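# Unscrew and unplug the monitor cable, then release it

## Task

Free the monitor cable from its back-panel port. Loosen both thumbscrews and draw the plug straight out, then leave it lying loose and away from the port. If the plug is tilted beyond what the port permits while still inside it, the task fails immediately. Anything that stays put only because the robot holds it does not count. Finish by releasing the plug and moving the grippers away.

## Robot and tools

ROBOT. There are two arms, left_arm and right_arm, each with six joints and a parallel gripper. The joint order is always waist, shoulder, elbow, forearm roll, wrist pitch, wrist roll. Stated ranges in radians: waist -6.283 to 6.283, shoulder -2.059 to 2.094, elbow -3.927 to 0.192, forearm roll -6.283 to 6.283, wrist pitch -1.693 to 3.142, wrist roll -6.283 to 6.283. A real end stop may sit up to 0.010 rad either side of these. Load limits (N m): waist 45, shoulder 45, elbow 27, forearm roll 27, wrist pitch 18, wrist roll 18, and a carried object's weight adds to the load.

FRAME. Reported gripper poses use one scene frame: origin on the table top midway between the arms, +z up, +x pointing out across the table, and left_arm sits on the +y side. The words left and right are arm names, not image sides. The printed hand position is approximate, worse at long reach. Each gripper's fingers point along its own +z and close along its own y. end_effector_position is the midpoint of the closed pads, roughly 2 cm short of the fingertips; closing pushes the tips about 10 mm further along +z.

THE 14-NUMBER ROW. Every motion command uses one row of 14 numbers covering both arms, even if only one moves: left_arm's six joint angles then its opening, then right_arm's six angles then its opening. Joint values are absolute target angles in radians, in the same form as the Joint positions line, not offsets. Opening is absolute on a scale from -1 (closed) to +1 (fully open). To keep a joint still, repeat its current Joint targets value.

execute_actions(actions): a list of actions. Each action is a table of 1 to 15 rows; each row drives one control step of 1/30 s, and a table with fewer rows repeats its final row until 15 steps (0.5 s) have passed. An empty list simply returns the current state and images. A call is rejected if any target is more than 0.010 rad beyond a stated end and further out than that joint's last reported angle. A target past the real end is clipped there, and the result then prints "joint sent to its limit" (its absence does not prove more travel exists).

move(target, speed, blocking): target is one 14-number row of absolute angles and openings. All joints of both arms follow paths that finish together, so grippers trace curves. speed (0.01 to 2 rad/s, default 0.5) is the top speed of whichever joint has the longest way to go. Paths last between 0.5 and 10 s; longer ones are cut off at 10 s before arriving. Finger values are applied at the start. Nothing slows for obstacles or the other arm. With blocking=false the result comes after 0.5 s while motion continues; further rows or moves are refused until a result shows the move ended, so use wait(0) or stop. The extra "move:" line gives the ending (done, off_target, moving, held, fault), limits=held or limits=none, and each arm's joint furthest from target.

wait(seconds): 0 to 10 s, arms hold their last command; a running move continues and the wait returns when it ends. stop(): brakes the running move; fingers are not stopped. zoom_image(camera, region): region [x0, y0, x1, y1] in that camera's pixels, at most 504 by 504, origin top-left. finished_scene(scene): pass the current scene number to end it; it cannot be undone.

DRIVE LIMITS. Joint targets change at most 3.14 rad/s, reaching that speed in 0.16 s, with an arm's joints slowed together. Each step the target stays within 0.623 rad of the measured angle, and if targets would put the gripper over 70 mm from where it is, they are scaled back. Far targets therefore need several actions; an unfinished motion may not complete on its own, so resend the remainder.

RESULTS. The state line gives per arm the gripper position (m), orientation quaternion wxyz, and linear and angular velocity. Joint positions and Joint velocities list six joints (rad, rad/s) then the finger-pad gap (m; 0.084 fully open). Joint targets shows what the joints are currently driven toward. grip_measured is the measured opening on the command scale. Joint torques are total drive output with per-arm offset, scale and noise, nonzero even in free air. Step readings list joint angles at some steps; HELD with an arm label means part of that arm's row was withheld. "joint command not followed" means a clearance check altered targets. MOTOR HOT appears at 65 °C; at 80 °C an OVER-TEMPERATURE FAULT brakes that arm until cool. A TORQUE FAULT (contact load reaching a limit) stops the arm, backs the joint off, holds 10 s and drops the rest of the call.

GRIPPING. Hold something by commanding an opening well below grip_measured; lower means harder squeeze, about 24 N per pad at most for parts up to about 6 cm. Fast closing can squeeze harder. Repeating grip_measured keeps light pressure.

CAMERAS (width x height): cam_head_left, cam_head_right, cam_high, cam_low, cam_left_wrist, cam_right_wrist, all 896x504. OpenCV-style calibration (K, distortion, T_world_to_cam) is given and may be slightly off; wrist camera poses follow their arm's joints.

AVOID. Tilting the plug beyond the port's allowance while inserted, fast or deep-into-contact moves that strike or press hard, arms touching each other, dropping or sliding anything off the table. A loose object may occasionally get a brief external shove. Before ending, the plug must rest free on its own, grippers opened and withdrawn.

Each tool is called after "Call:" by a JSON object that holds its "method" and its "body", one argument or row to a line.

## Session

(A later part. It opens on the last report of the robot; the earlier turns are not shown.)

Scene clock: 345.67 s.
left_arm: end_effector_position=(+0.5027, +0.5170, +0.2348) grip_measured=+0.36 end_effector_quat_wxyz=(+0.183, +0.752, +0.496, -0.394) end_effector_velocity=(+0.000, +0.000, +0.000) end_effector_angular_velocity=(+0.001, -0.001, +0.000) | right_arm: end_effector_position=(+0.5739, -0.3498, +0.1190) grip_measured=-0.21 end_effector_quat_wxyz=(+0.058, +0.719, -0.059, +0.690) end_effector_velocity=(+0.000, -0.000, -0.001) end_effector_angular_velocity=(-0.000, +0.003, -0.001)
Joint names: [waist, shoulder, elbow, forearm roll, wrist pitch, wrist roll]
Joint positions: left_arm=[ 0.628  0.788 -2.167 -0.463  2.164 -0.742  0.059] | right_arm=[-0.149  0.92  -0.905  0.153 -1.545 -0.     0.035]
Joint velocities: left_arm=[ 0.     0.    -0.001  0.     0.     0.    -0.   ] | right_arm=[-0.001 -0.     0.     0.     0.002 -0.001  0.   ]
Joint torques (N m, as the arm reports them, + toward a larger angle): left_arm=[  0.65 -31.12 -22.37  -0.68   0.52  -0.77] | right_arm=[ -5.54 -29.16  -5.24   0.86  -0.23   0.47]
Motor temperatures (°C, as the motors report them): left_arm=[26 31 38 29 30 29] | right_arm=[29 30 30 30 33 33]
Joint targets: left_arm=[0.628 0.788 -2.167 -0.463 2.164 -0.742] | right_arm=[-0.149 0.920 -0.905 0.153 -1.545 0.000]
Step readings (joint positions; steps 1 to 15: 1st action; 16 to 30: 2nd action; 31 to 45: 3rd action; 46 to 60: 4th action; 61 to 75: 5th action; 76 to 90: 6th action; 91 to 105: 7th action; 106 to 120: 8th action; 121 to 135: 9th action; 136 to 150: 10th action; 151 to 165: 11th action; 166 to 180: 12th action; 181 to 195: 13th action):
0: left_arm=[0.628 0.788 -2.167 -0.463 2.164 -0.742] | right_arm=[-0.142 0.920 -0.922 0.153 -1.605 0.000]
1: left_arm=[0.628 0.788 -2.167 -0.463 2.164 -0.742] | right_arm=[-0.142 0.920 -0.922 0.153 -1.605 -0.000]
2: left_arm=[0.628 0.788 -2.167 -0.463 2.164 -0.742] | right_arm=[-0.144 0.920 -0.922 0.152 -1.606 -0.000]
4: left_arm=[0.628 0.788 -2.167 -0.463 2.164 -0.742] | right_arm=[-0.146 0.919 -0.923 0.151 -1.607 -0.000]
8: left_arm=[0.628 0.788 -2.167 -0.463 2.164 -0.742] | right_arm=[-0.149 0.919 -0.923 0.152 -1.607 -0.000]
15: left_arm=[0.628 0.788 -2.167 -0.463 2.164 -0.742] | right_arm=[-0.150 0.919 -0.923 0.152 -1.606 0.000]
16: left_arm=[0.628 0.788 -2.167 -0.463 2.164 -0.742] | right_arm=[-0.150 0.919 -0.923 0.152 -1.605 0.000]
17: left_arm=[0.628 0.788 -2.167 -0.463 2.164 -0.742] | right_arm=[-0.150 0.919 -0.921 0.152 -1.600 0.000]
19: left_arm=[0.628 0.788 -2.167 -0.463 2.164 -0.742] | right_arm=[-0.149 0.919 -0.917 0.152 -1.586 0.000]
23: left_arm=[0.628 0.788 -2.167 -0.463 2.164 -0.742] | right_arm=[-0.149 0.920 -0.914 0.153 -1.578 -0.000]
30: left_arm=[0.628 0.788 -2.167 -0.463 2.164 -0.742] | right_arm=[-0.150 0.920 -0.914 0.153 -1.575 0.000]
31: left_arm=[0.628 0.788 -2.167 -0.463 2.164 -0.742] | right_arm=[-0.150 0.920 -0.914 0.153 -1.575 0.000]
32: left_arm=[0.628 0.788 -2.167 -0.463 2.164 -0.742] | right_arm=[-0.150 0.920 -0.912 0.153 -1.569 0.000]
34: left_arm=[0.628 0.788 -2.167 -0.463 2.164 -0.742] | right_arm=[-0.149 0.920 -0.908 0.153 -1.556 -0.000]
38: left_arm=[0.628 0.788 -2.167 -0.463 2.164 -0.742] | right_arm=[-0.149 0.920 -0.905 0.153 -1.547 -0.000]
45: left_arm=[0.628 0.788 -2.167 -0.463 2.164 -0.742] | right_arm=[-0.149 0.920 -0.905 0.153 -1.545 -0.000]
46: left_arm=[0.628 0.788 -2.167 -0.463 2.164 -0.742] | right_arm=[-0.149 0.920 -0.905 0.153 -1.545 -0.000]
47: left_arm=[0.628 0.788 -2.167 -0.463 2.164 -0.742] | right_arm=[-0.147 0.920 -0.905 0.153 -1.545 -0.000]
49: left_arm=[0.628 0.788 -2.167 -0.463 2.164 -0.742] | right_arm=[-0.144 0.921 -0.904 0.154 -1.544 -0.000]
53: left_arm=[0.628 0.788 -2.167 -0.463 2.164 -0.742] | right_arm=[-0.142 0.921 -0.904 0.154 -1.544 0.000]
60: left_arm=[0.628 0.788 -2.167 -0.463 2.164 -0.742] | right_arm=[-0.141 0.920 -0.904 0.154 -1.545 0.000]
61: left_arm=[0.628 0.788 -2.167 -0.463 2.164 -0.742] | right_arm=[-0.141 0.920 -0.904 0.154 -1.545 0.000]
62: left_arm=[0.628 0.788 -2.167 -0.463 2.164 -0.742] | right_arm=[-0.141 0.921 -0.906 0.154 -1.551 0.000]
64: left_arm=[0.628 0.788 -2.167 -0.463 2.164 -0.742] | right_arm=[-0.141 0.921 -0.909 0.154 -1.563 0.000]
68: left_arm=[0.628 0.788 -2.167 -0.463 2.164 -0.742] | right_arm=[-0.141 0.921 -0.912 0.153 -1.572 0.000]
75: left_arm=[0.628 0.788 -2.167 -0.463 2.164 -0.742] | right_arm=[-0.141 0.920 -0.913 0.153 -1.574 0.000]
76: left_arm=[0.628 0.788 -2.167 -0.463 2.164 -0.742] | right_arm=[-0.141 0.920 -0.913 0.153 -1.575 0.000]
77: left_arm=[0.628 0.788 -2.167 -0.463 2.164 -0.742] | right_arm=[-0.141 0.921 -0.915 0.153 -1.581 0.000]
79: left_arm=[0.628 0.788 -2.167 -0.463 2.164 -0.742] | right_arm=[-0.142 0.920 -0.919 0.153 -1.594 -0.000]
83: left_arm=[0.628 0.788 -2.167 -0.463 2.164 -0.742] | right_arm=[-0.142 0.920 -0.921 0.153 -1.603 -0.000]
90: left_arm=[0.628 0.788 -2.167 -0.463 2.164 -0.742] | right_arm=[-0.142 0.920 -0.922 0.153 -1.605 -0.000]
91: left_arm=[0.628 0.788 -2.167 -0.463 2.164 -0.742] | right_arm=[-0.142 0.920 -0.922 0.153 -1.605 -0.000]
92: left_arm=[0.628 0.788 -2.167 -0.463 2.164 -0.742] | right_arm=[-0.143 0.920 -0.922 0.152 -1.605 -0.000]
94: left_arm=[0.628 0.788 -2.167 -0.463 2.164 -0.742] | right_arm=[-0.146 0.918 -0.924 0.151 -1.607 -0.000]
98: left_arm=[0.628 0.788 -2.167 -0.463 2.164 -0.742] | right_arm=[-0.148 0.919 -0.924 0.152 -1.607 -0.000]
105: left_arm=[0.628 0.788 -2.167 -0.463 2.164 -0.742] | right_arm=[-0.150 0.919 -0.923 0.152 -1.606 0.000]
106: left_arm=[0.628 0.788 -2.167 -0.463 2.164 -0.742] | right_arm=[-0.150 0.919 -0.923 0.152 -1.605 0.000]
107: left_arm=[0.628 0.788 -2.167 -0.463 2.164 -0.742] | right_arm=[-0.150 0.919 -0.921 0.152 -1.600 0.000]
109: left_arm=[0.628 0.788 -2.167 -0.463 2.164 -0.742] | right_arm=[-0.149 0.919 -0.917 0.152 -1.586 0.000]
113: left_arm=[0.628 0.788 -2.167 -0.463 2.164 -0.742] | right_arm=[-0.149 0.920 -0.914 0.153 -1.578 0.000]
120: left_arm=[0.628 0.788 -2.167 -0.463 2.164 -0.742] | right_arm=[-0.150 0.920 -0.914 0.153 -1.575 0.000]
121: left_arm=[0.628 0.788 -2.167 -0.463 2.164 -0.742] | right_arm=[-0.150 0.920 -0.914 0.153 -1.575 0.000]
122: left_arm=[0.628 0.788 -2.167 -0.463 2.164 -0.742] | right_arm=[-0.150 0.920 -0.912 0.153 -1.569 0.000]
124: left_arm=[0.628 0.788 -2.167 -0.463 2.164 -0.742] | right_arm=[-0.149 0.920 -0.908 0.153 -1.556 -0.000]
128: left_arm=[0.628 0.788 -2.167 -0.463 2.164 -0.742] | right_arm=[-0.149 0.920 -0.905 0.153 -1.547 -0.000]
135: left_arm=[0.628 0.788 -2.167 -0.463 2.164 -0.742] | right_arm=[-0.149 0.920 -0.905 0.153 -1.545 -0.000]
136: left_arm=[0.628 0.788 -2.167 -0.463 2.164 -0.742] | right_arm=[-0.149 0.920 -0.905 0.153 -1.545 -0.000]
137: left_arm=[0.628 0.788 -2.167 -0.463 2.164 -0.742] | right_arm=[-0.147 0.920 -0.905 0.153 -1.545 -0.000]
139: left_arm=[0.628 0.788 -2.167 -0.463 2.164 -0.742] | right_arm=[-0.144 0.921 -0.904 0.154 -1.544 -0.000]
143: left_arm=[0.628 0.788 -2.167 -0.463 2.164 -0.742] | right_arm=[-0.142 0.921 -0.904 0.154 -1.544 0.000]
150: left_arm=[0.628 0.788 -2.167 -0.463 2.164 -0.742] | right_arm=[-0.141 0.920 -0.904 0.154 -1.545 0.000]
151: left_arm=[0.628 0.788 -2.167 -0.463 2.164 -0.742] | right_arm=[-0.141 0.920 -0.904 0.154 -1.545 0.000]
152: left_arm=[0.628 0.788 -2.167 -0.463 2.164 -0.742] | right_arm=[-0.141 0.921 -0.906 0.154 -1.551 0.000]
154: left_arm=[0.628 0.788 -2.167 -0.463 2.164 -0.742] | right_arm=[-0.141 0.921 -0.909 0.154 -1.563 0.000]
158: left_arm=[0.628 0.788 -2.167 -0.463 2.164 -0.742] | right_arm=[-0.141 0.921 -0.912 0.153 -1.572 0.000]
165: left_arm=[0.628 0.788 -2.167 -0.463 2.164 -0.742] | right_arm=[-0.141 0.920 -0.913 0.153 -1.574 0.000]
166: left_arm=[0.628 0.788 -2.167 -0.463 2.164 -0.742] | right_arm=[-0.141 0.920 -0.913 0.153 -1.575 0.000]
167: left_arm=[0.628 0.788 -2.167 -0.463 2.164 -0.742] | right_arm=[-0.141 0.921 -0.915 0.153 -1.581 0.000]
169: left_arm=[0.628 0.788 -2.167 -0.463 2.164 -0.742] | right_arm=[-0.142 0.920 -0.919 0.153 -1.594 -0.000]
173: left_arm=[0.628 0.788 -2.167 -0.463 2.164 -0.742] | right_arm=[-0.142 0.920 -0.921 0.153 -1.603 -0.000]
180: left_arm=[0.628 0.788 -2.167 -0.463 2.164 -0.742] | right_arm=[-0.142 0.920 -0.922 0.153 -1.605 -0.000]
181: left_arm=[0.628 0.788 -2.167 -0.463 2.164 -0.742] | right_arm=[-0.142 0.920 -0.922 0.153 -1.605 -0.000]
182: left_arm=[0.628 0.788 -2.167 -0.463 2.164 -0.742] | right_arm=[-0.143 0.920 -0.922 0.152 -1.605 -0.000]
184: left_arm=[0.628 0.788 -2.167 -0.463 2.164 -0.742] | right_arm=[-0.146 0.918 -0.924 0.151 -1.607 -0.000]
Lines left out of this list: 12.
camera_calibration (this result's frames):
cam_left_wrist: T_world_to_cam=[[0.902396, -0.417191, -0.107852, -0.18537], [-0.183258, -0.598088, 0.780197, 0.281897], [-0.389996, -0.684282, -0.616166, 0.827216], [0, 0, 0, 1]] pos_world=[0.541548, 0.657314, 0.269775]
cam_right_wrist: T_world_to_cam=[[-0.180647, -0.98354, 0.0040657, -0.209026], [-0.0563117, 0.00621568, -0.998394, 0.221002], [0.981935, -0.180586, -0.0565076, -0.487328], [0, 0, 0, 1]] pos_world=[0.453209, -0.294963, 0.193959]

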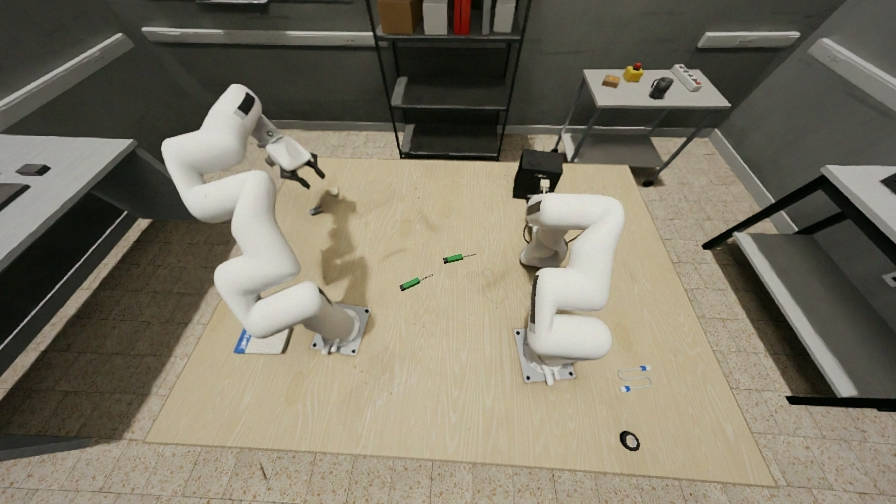

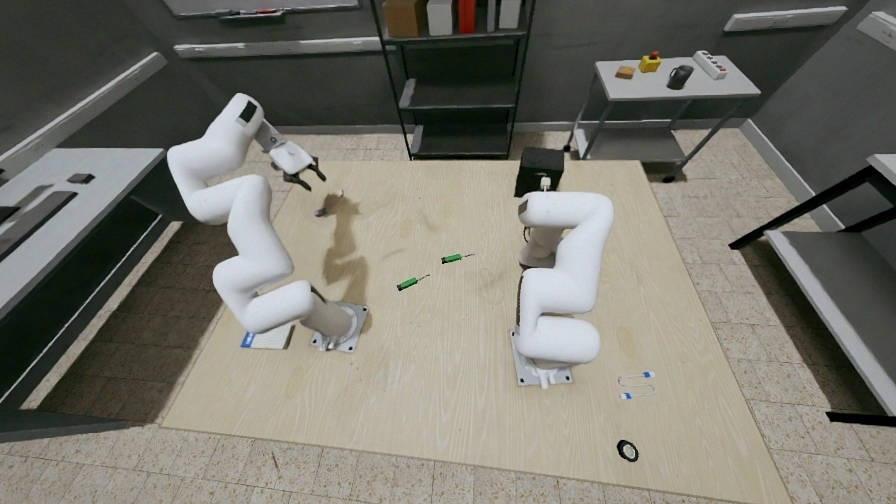

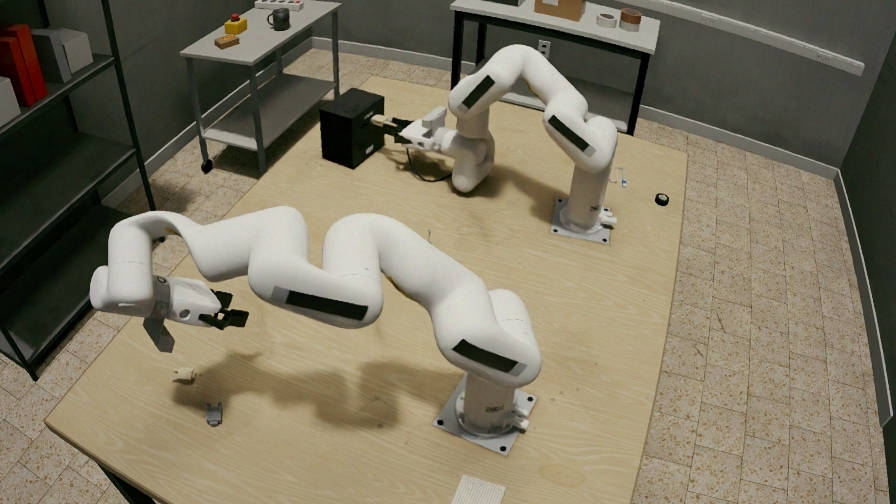

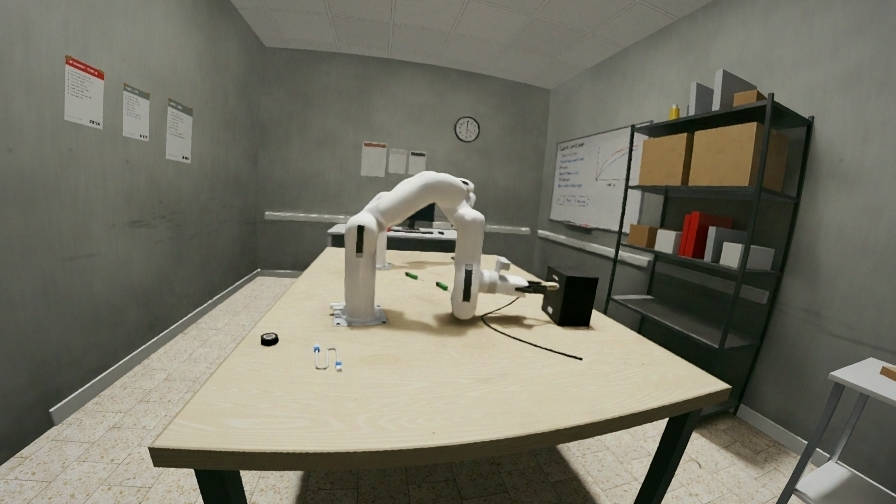

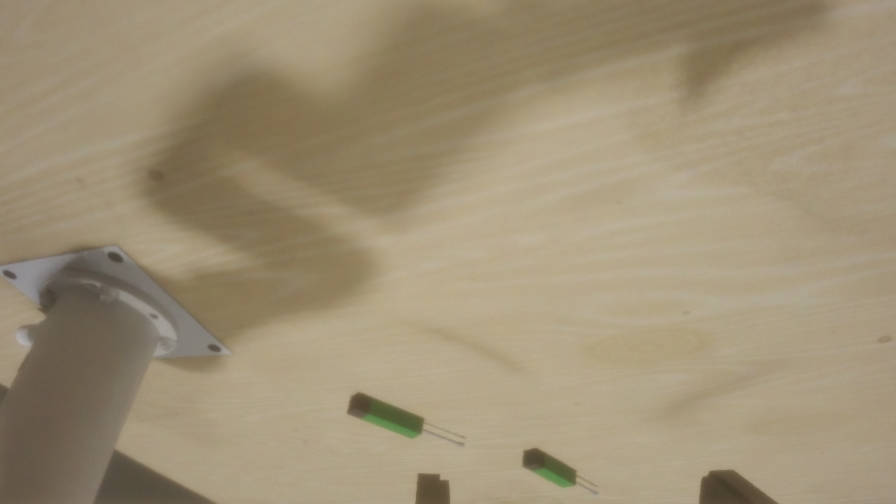

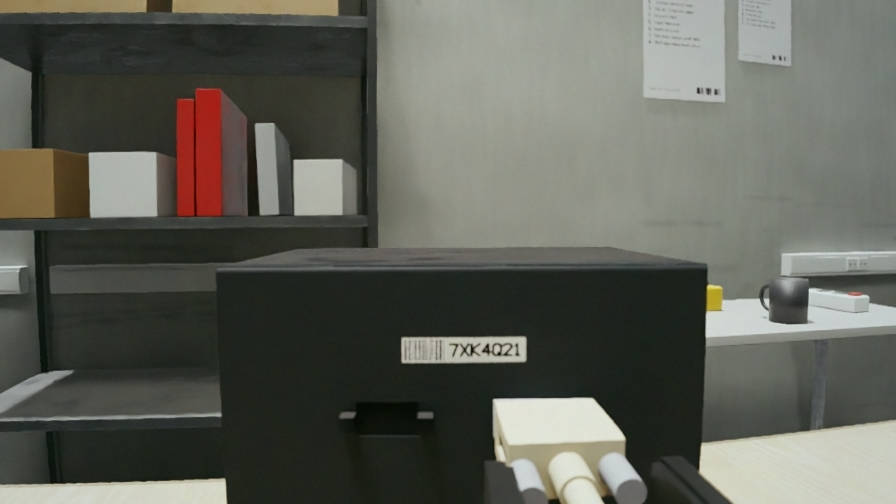

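Call:
{"method": "execute_actions", "body": {
  "actions": [
    [[0.628,0.788,-2.167,-0.463,2.164,-0.742,0.37,-0.138,0.92,-0.905,0.153,-1.545,0,-0.2]],
    [[0.628,0.788,-2.167,-0.463,2.164,-0.742,0.37,-0.139,0.92,-0.9135,0.153,-1.575,0,-0.2]],
    [[0.628,0.788,-2.167,-0.463,2.164,-0.742,0.37,-0.14,0.92,-0.922,0.153,-1.605,0,-0.2]]
  ]
}}

Call:
{"method": "execute_actions", "body": {
  "actions": [
    [[0.628,0.788,-2.167,-0.463,2.164,-0.742,0.37,-0.153,0.92,-0.922,0.153,-1.605,0,-0.2]],
    [[0.628,0.788,-2.167,-0.463,2.164,-0.742,0.37,-0.152,0.92,-0.9135,0.153,-1.575,0,-0.2]],
    [[0.628,0.788,-2.167,-0.463,2.164,-0.742,0.37,-0.151,0.92,-0.905,0.153,-1.545,0,-0.2]]
  ]
}}

Scene clock: 361.60 s.
left_arm: end_effector_position=(+0.5027, +0.5170, +0.2348) grip_measured=+0.36 end_effector_quat_wxyz=(+0.183, +0.752, +0.496, -0.394) end_effector_velocity=(-0.000, -0.000, -0.000) end_effector_angular_velocity=(-0.002, +0.001, -0.000) | right_arm: end_effector_position=(+0.5743, -0.3442, +0.1393) grip_measured=-0.21 end_effector_quat_wxyz=(+0.056, +0.692, -0.055, +0.717) end_effector_velocity=(-0.000, -0.000, +0.001) end_effector_angular_velocity=(+0.001, -0.002, -0.000)
Joint names: [waist, shoulder, elbow, forearm roll, wrist pitch, wrist roll]
Joint positions: left_arm=[ 0.628  0.788 -2.167 -0.463  2.164 -0.742  0.059] | right_arm=[-0.14   0.92  -0.922  0.153 -1.604 -0.     0.035]
Joint velocities: left_arm=[ 0.     0.001  0.    -0.001  0.     0.     0.   ] | right_arm=[-0.    -0.    -0.     0.    -0.002  0.001  0.   ]
Joint torques (N m, as the arm reports them, + toward a larger angle): left_arm=[  0.58 -30.4  -22.53  -0.75   0.52  -0.79] | right_arm=[  8.63 -40.18 -11.2   -3.08  -2.92   0.33]
Motor temperatures (°C, as the motors report them): left_arm=[26 31 39 29 30 29] | right_arm=[29 30 30 30 33 33]
Joint targets: left_arm=[0.628 0.788 -2.167 -0.463 2.164 -0.742] | right_arm=[-0.140 0.920 -0.922 0.153 -1.605 0.000]
Step readings (joint positions; steps 1 to 15: 1st action; 16 to 30: 2nd action; 31 to 45: 3rd action):
0: left_arm=[0.628 0.788 -2.167 -0.463 2.164 -0.742] | right_arm=[-0.149 0.920 -0.905 0.153 -1.545 0.000]
1: left_arm=[0.628 0.788 -2.167 -0.463 2.164 -0.742] | right_arm=[-0.149 0.920 -0.905 0.153 -1.545 0.000]
2: left_arm=[0.628 0.788 -2.167 -0.463 2.164 -0.742] | right_arm=[-0.147 0.920 -0.905 0.153 -1.545 -0.000]
4: left_arm=[0.628 0.788 -2.167 -0.463 2.164 -0.742] | right_arm=[-0.143 0.921 -0.904 0.154 -1.544 -0.000]
8: left_arm=[0.628 0.788 -2.167 -0.463 2.164 -0.742] | right_arm=[-0.141 0.921 -0.904 0.155 -1.544 0.000]
15: left_arm=[0.628 0.788 -2.167 -0.463 2.164 -0.742] | right_arm=[-0.140 0.920 -0.904 0.154 -1.545 0.000]
16: left_arm=[0.628 0.788 -2.167 -0.463 2.164 -0.742] | right_arm=[-0.140 0.920 -0.904 0.154 -1.545 0.000]
17: left_arm=[0.628 0.788 -2.167 -0.463 2.164 -0.742] | right_arm=[-0.140 0.921 -0.906 0.154 -1.551 0.000]
19: left_arm=[0.628 0.788 -2.167 -0.463 2.164 -0.742] | right_arm=[-0.140 0.922 -0.909 0.154 -1.562 0.000]
23: left_arm=[0.628 0.788 -2.167 -0.463 2.164 -0.742] | right_arm=[-0.140 0.922 -0.911 0.154 -1.571 0.000]
30: left_arm=[0.628 0.788 -2.167 -0.463 2.164 -0.742] | right_arm=[-0.140 0.921 -0.912 0.154 -1.574 0.000]
31: left_arm=[0.628 0.788 -2.167 -0.463 2.164 -0.742] | right_arm=[-0.140 0.921 -0.913 0.154 -1.575 0.000]
32: left_arm=[0.628 0.788 -2.167 -0.463 2.164 -0.742] | right_arm=[-0.140 0.921 -0.914 0.154 -1.581 0.000]
34: left_arm=[0.628 0.788 -2.167 -0.463 2.164 -0.742] | right_arm=[-0.140 0.920 -0.919 0.153 -1.594 -0.000]
38: left_arm=[0.628 0.788 -2.167 -0.463 2.164 -0.742] | right_arm=[-0.141 0.920 -0.922 0.153 -1.603 -0.000]
45: Joint positions above
camera_calibration (this result's frames):
cam_left_wrist: T_world_to_cam=[[0.902396, -0.417192, -0.107852, -0.18537], [-0.183258, -0.598088, 0.780197, 0.281897], [-0.389996, -0.684282, -0.616166, 0.827216], [0, 0, 0, 1]] pos_world=[0.541548, 0.657314, 0.269775]
cam_right_wrist: T_world_to_cam=[[-0.17265, -0.984983, 0.000299478, -0.2081], [0.0188343, -0.0036053, -0.999816, 0.194902], [0.984803, -0.172612, 0.0191739, -0.495068], [0, 0, 0, 1]] pos_world=[0.447945, -0.289727, 0.20442]

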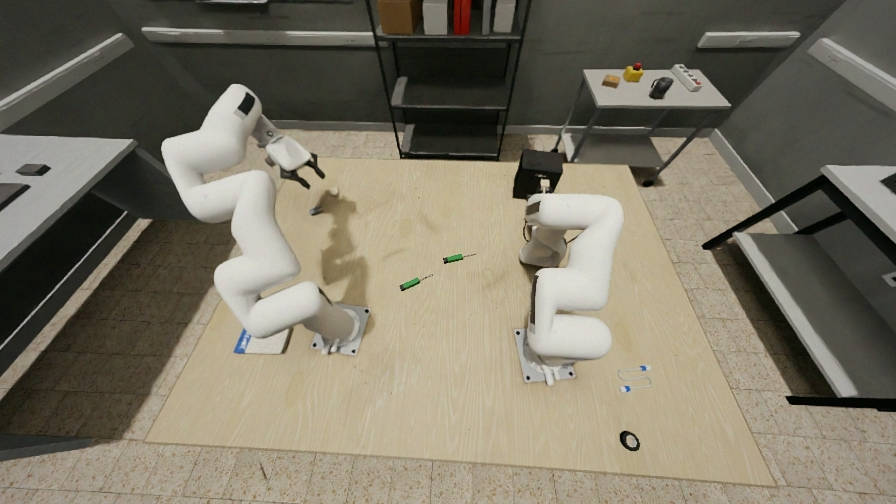

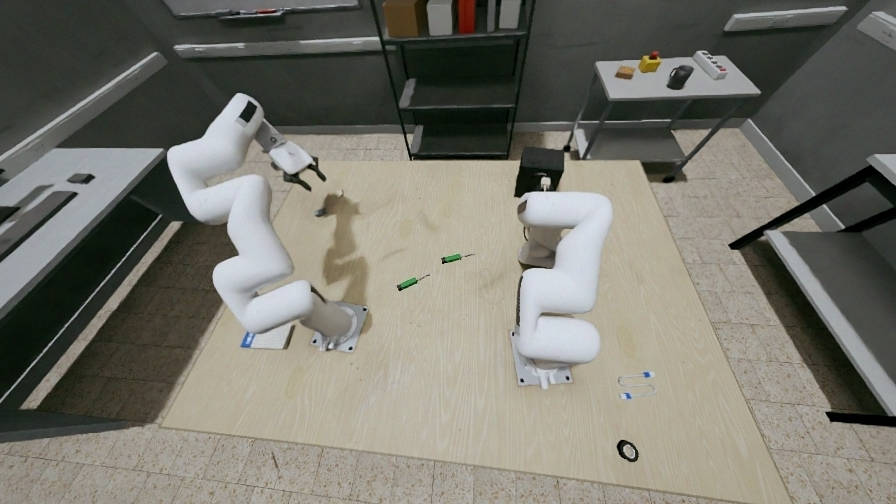

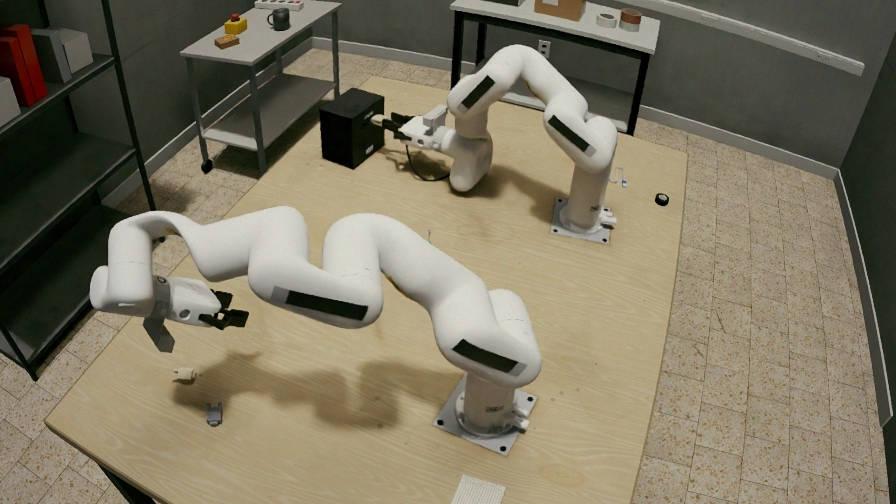

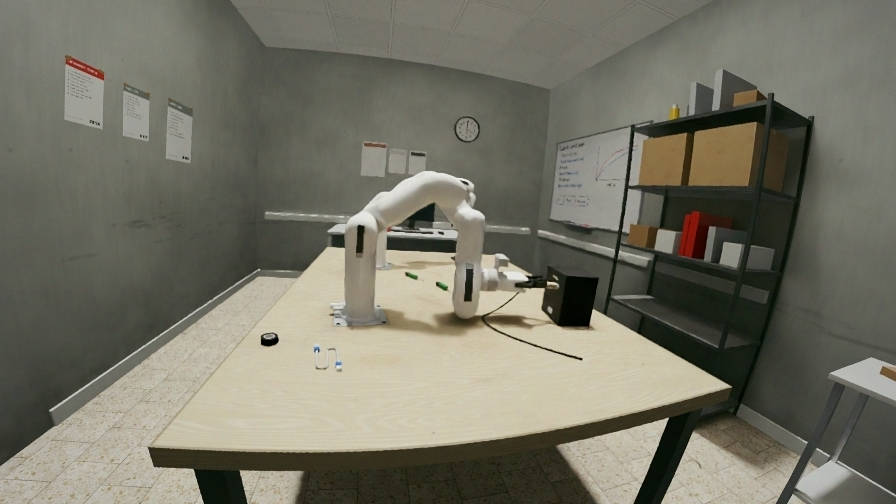

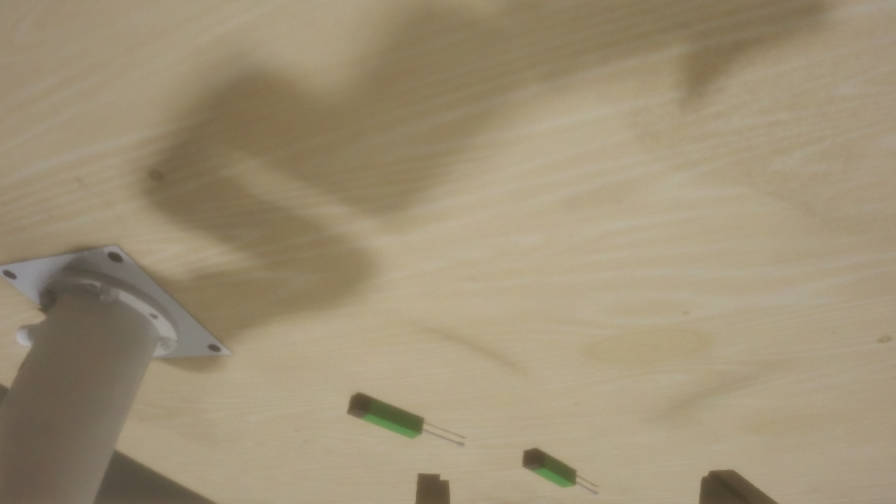

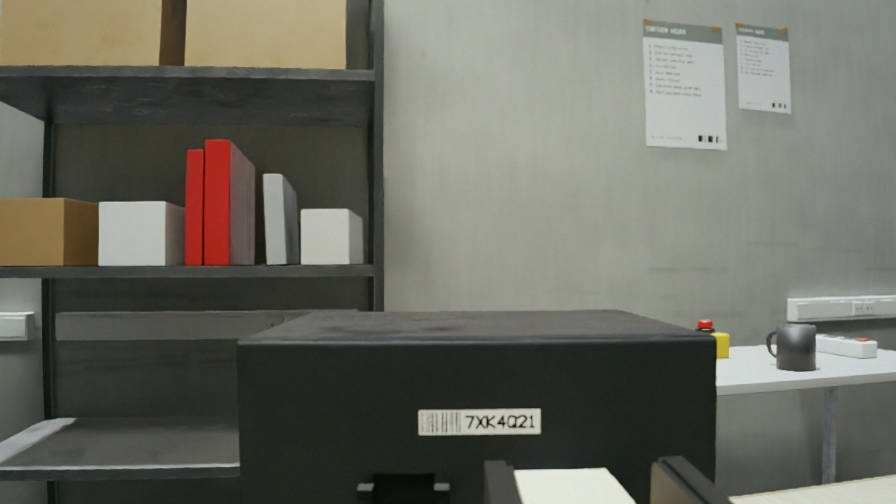

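Scene clock: 363.10 s.
left_arm: end_effector_position=(+0.5027, +0.5170, +0.2348) grip_measured=+0.36 end_effector_quat_wxyz=(+0.183, +0.752, +0.496, -0.394) end_effector_velocity=(+0.000, -0.001, -0.000) end_effector_angular_velocity=(-0.000, +0.000, -0.001) | right_arm: end_effector_position=(+0.5739, -0.3508, +0.1193) grip_measured=-0.21 end_effector_quat_wxyz=(+0.059, +0.718, -0.059, +0.691) end_effector_velocity=(+0.000, -0.000, -0.000) end_effector_angular_velocity=(+0.001, +0.001, -0.000)
Joint names: [waist, shoulder, elbow, forearm roll, wrist pitch, wrist roll]
Joint positions: left_arm=[ 0.628  0.788 -2.167 -0.463  2.164 -0.742  0.059] | right_arm=[-0.151  0.92  -0.905  0.153 -1.546 -0.     0.035]
Joint velocities: left_arm=[-0.001  0.     0.    -0.     0.    -0.    -0.   ] | right_arm=[-0.001 -0.001  0.    -0.     0.002  0.001  0.   ]
Joint torques (N m, as the arm reports them, + toward a larger angle): left_arm=[  0.52 -29.76 -22.28  -0.59   0.41  -0.76] | right_arm=[ -8.61 -27.05  -3.95   1.32   0.26   0.41]
Motor temperatures (°C, as the motors report them): left_arm=[26 31 39 29 30 29] | right_arm=[29 30 30 30 33 33]
Joint targets: left_arm=[0.628 0.788 -2.167 -0.463 2.164 -0.742] | right_arm=[-0.151 0.920 -0.905 0.153 -1.545 0.000]
Step readings (joint positions; steps 1 to 15: 1st action; 16 to 30: 2nd action; 31 to 45: 3rd action):
0: left_arm=[0.628 0.788 -2.167 -0.463 2.164 -0.742] | right_arm=[-0.140 0.920 -0.922 0.153 -1.604 -0.000]
1: left_arm=[0.628 0.788 -2.167 -0.463 2.164 -0.742] | right_arm=[-0.141 0.920 -0.922 0.153 -1.604 -0.000]
2: left_arm=[0.628 0.788 -2.167 -0.463 2.164 -0.742] | right_arm=[-0.143 0.920 -0.922 0.152 -1.605 -0.000]
4: left_arm=[0.628 0.788 -2.167 -0.463 2.164 -0.742] | right_arm=[-0.146 0.918 -0.925 0.150 -1.608 -0.000]
8: left_arm=[0.628 0.788 -2.167 -0.463 2.164 -0.742] | right_arm=[-0.149 0.918 -0.924 0.151 -1.608 -0.000]
15: left_arm=[0.628 0.788 -2.167 -0.463 2.164 -0.742] | right_arm=[-0.151 0.919 -0.923 0.152 -1.606 0.000]
16: left_arm=[0.628 0.788 -2.167 -0.463 2.164 -0.742] | right_arm=[-0.151 0.919 -0.923 0.152 -1.606 0.000]
17: left_arm=[0.628 0.788 -2.167 -0.463 2.164 -0.742] | right_arm=[-0.151 0.919 -0.922 0.152 -1.600 0.000]
19: left_arm=[0.628 0.788 -2.167 -0.463 2.164 -0.742] | right_arm=[-0.151 0.919 -0.917 0.152 -1.587 0.000]
23: left_arm=[0.628 0.788 -2.167 -0.463 2.164 -0.742] | right_arm=[-0.151 0.920 -0.914 0.152 -1.578 0.000]
30: left_arm=[0.628 0.788 -2.167 -0.463 2.164 -0.742] | right_arm=[-0.151 0.920 -0.914 0.152 -1.576 0.000]
31: left_arm=[0.628 0.788 -2.167 -0.463 2.164 -0.742] | right_arm=[-0.151 0.920 -0.914 0.153 -1.575 0.000]
32: left_arm=[0.628 0.788 -2.167 -0.463 2.164 -0.742] | right_arm=[-0.151 0.919 -0.912 0.153 -1.569 0.000]
34: left_arm=[0.628 0.788 -2.167 -0.463 2.164 -0.742] | right_arm=[-0.151 0.920 -0.908 0.153 -1.556 -0.000]
38: left_arm=[0.628 0.788 -2.167 -0.463 2.164 -0.742] | right_arm=[-0.151 0.920 -0.906 0.153 -1.547 -0.000]
45: Joint positions above
camera_calibration (this result's frames):
cam_left_wrist: T_world_to_cam=[[0.902396, -0.417192, -0.107852, -0.18537], [-0.183258, -0.598088, 0.780197, 0.281897], [-0.389997, -0.684282, -0.616166, 0.827216], [0, 0, 0, 1]] pos_world=[0.541548, 0.657314, 0.269775]
cam_right_wrist: T_world_to_cam=[[-0.182209, -0.983252, 0.00397927, -0.20898], [-0.0555063, 0.00624527, -0.998439, 0.220852], [0.981692, -0.182145, -0.0557146, -0.48797], [0, 0, 0, 1]] pos_world=[0.453217, -0.295741, 0.194151]

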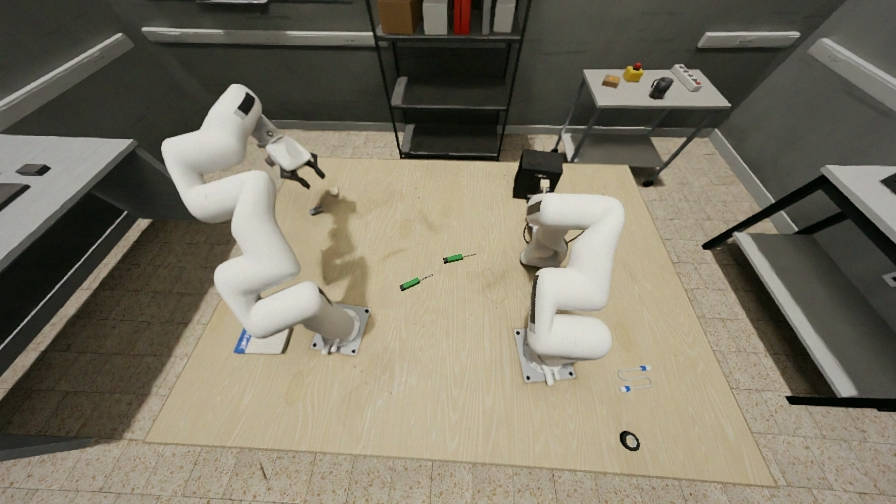

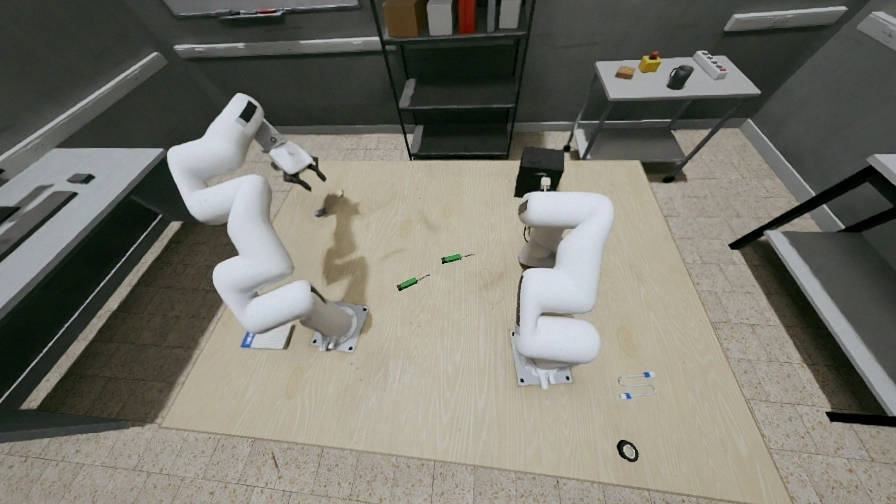

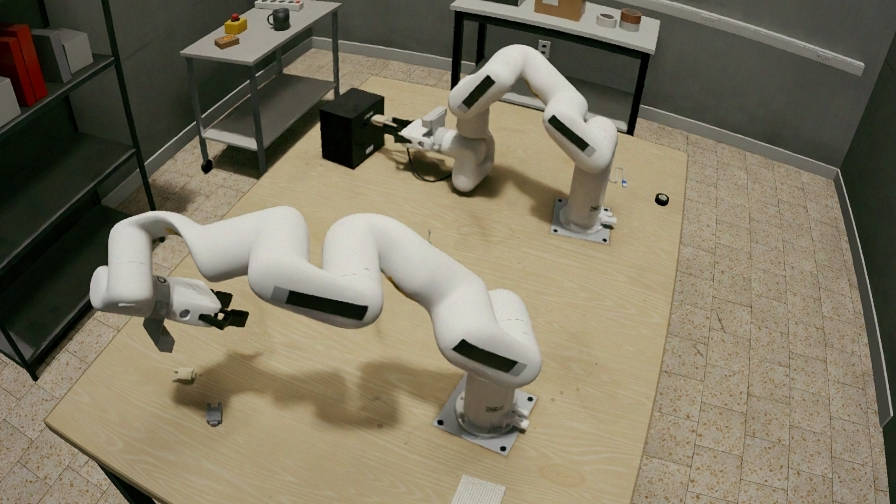

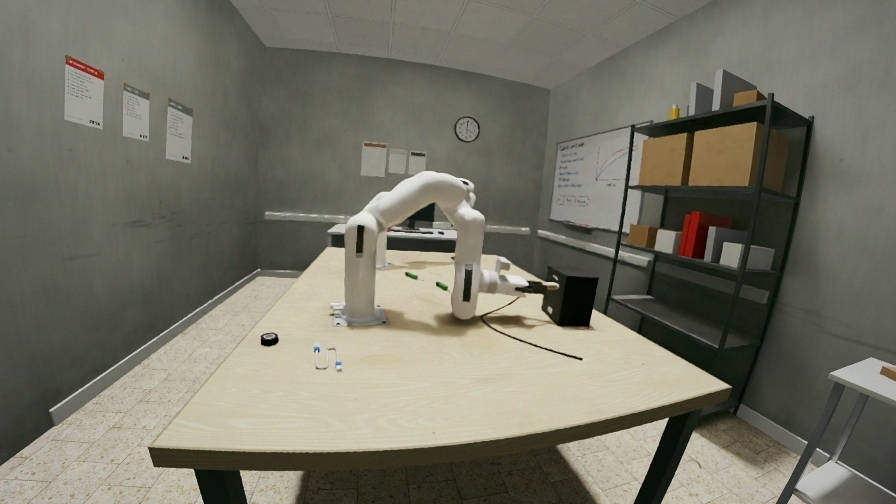

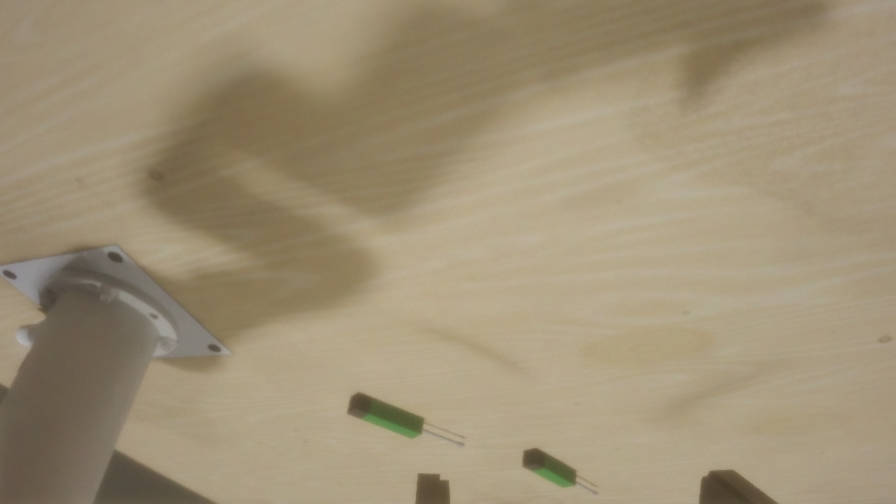

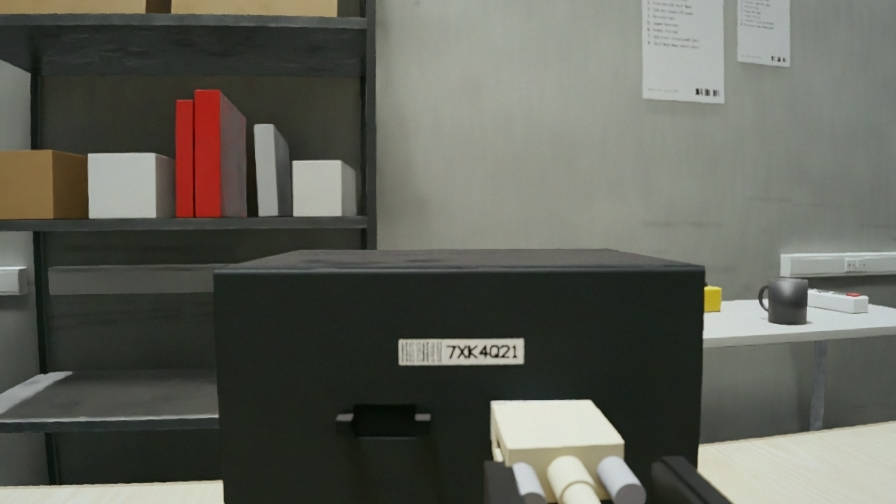

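Call:
{"method": "execute_actions", "body": {
  "actions": [
    [[0.628,0.788,-2.167,-0.463,2.164,-0.742,0.37,-0.145,0.92,-0.905,0.153,-1.545,0,0.1]],
    [[0.628,0.788,-2.167,-0.463,2.164,-0.742,0.37,-0.135,0.91,-0.82,0.165,-1.66,0,0.1]],
    [[0.628,0.788,-2.167,-0.463,2.164,-0.742,0.37,-0.135,0.91,-0.82,0.165,-1.66,0,0.1]]
  ]
}}

Scene clock: 400.67 s.
left_arm: end_effector_position=(+0.5027, +0.5170, +0.2348) grip_measured=+0.36 end_effector_quat_wxyz=(+0.183, +0.752, +0.496, -0.394) end_effector_velocity=(-0.000, -0.000, -0.000) end_effector_angular_velocity=(-0.001, +0.001, +0.000) | right_arm: end_effector_position=(+0.5440, -0.3431, +0.1274) grip_measured=+0.09 end_effector_quat_wxyz=(+0.063, +0.705, -0.052, +0.704) end_effector_velocity=(+0.000, -0.000, +0.000) end_effector_angular_velocity=(-0.000, +0.001, -0.001)
Joint names: [waist, shoulder, elbow, forearm roll, wrist pitch, wrist roll]
Joint positions: left_arm=[ 0.628  0.788 -2.167 -0.463  2.164 -0.742  0.059] | right_arm=[-0.135  0.91  -0.82   0.165 -1.66  -0.     0.048]
Joint velocities: left_arm=[ 0.  0.  0. -0.  0. -0. -0.] | right_arm=[-0.001 -0.001  0.     0.     0.001 -0.    -0.   ]
Joint torques (N m, as the arm reports them, + toward a larger angle): left_arm=[  0.91 -30.45 -22.23  -0.72   0.53  -0.88] | right_arm=[ -1.58 -30.54  -5.22  -0.4   -1.17   0.4 ]
Motor temperatures (°C, as the motors report them): left_arm=[26 31 39 29 30 29] | right_arm=[29 30 29 30 33 33]
Joint targets: left_arm=[0.628 0.788 -2.167 -0.463 2.164 -0.742] | right_arm=[-0.135 0.910 -0.820 0.165 -1.660 0.000]
Step readings (joint positions; steps 1 to 15: 1st action; 16 to 30: 2nd action; 31 to 45: 3rd action):
0: left_arm=[0.628 0.788 -2.167 -0.463 2.164 -0.742] | right_arm=[-0.151 0.920 -0.905 0.153 -1.545 0.000]
1: left_arm=[0.628 0.788 -2.167 -0.463 2.164 -0.742] | right_arm=[-0.151 0.920 -0.905 0.154 -1.544 -0.000]
2: left_arm=[0.628 0.788 -2.167 -0.463 2.164 -0.742] | right_arm=[-0.152 0.922 -0.903 0.156 -1.542 -0.000]
4: left_arm=[0.628 0.788 -2.167 -0.463 2.164 -0.742] | right_arm=[-0.151 0.923 -0.902 0.156 -1.542 -0.000]
8: left_arm=[0.628 0.788 -2.167 -0.463 2.164 -0.742] | right_arm=[-0.147 0.922 -0.903 0.154 -1.543 -0.000]
15: left_arm=[0.628 0.788 -2.167 -0.463 2.164 -0.742] | right_arm=[-0.145 0.920 -0.905 0.153 -1.545 -0.000]
16: left_arm=[0.628 0.788 -2.167 -0.463 2.164 -0.742] | right_arm=[-0.145 0.920 -0.904 0.153 -1.545 -0.000]
17: left_arm=[0.628 0.788 -2.167 -0.463 2.164 -0.742] | right_arm=[-0.145 0.920 -0.901 0.154 -1.552 -0.000]
19: left_arm=[0.628 0.788 -2.167 -0.463 2.164 -0.742] | right_arm=[-0.141 0.915 -0.871 0.158 -1.593 -0.000]
23: left_arm=[0.628 0.788 -2.167 -0.463 2.164 -0.742] | right_arm=[-0.136 0.912 -0.828 0.164 -1.647 -0.000]
30: left_arm=[0.628 0.788 -2.167 -0.463 2.164 -0.742] | right_arm=[-0.135 0.910 -0.821 0.165 -1.659 -0.000]
31: left_arm=[0.628 0.788 -2.167 -0.463 2.164 -0.742] | right_arm=[-0.135 0.910 -0.821 0.165 -1.659 -0.000]
32: left_arm=[0.628 0.788 -2.167 -0.463 2.164 -0.742] | right_arm=[-0.135 0.910 -0.821 0.165 -1.659 -0.000]
34: left_arm=[0.628 0.788 -2.167 -0.463 2.164 -0.742] | right_arm=[-0.135 0.910 -0.820 0.165 -1.660 -0.000]
38: left_arm=[0.628 0.788 -2.167 -0.463 2.164 -0.742] | right_arm=[-0.135 0.910 -0.820 0.165 -1.660 -0.000]
45: Joint positions above
camera_calibration (this result's frames):
cam_left_wrist: T_world_to_cam=[[0.902396, -0.417192, -0.107852, -0.18537], [-0.183258, -0.598088, 0.780197, 0.281897], [-0.389997, -0.684282, -0.616166, 0.827216], [0, 0, 0, 1]] pos_world=[0.541548, 0.657314, 0.269775]
cam_right_wrist: T_world_to_cam=[[-0.178162, -0.983873, 0.0158685, -0.21088], [-0.018206, -0.0128278, -0.999752, 0.200575], [0.983833, -0.178407, -0.0156269, -0.461841], [0, 0, 0, 1]] pos_world=[0.420455, -0.287302, 0.196654]

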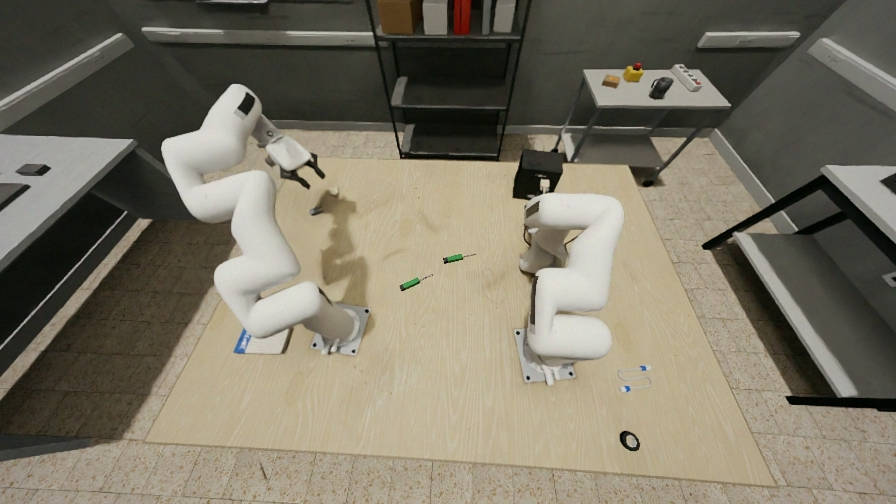

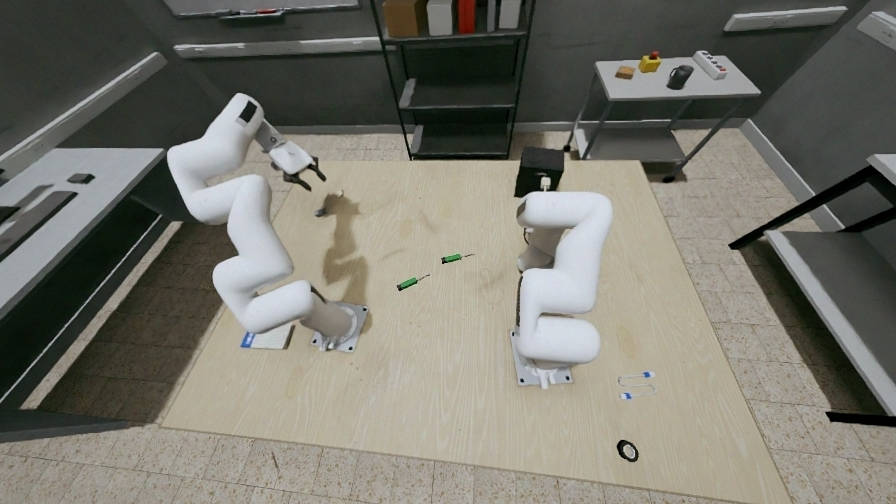

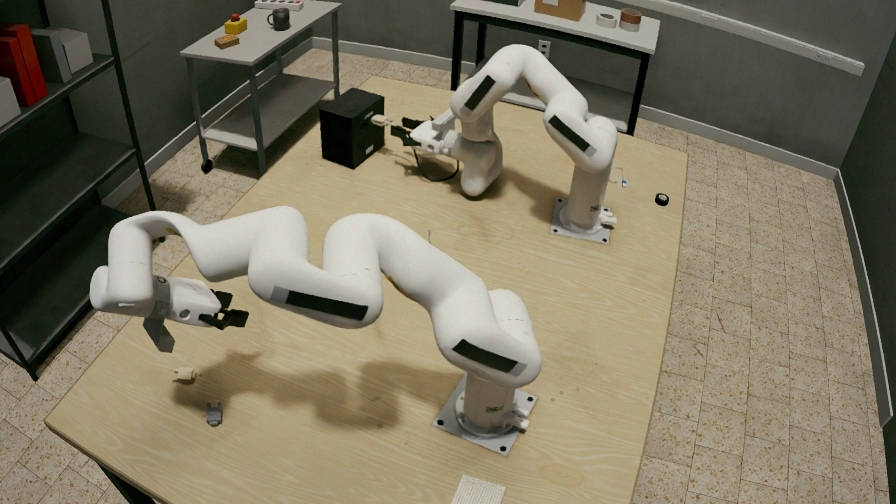

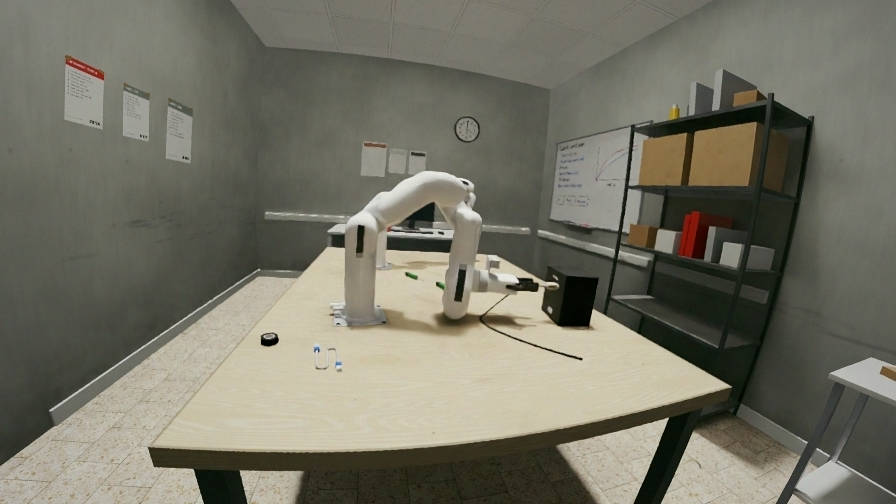

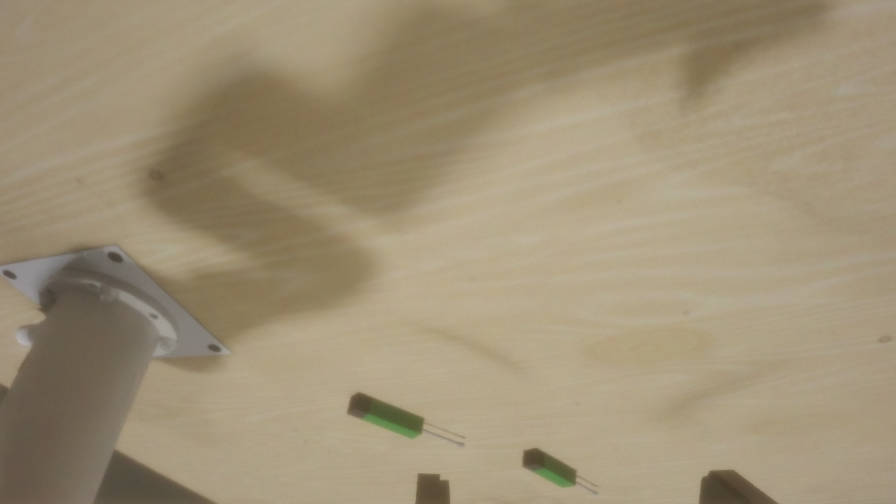

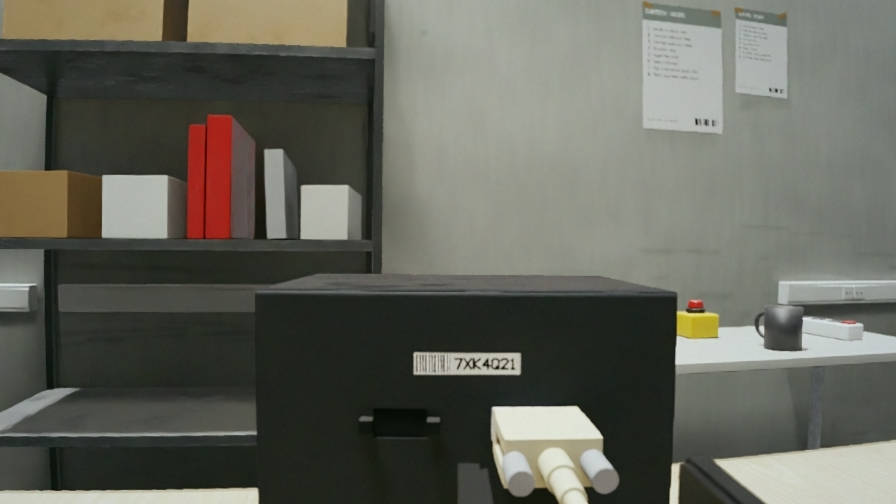

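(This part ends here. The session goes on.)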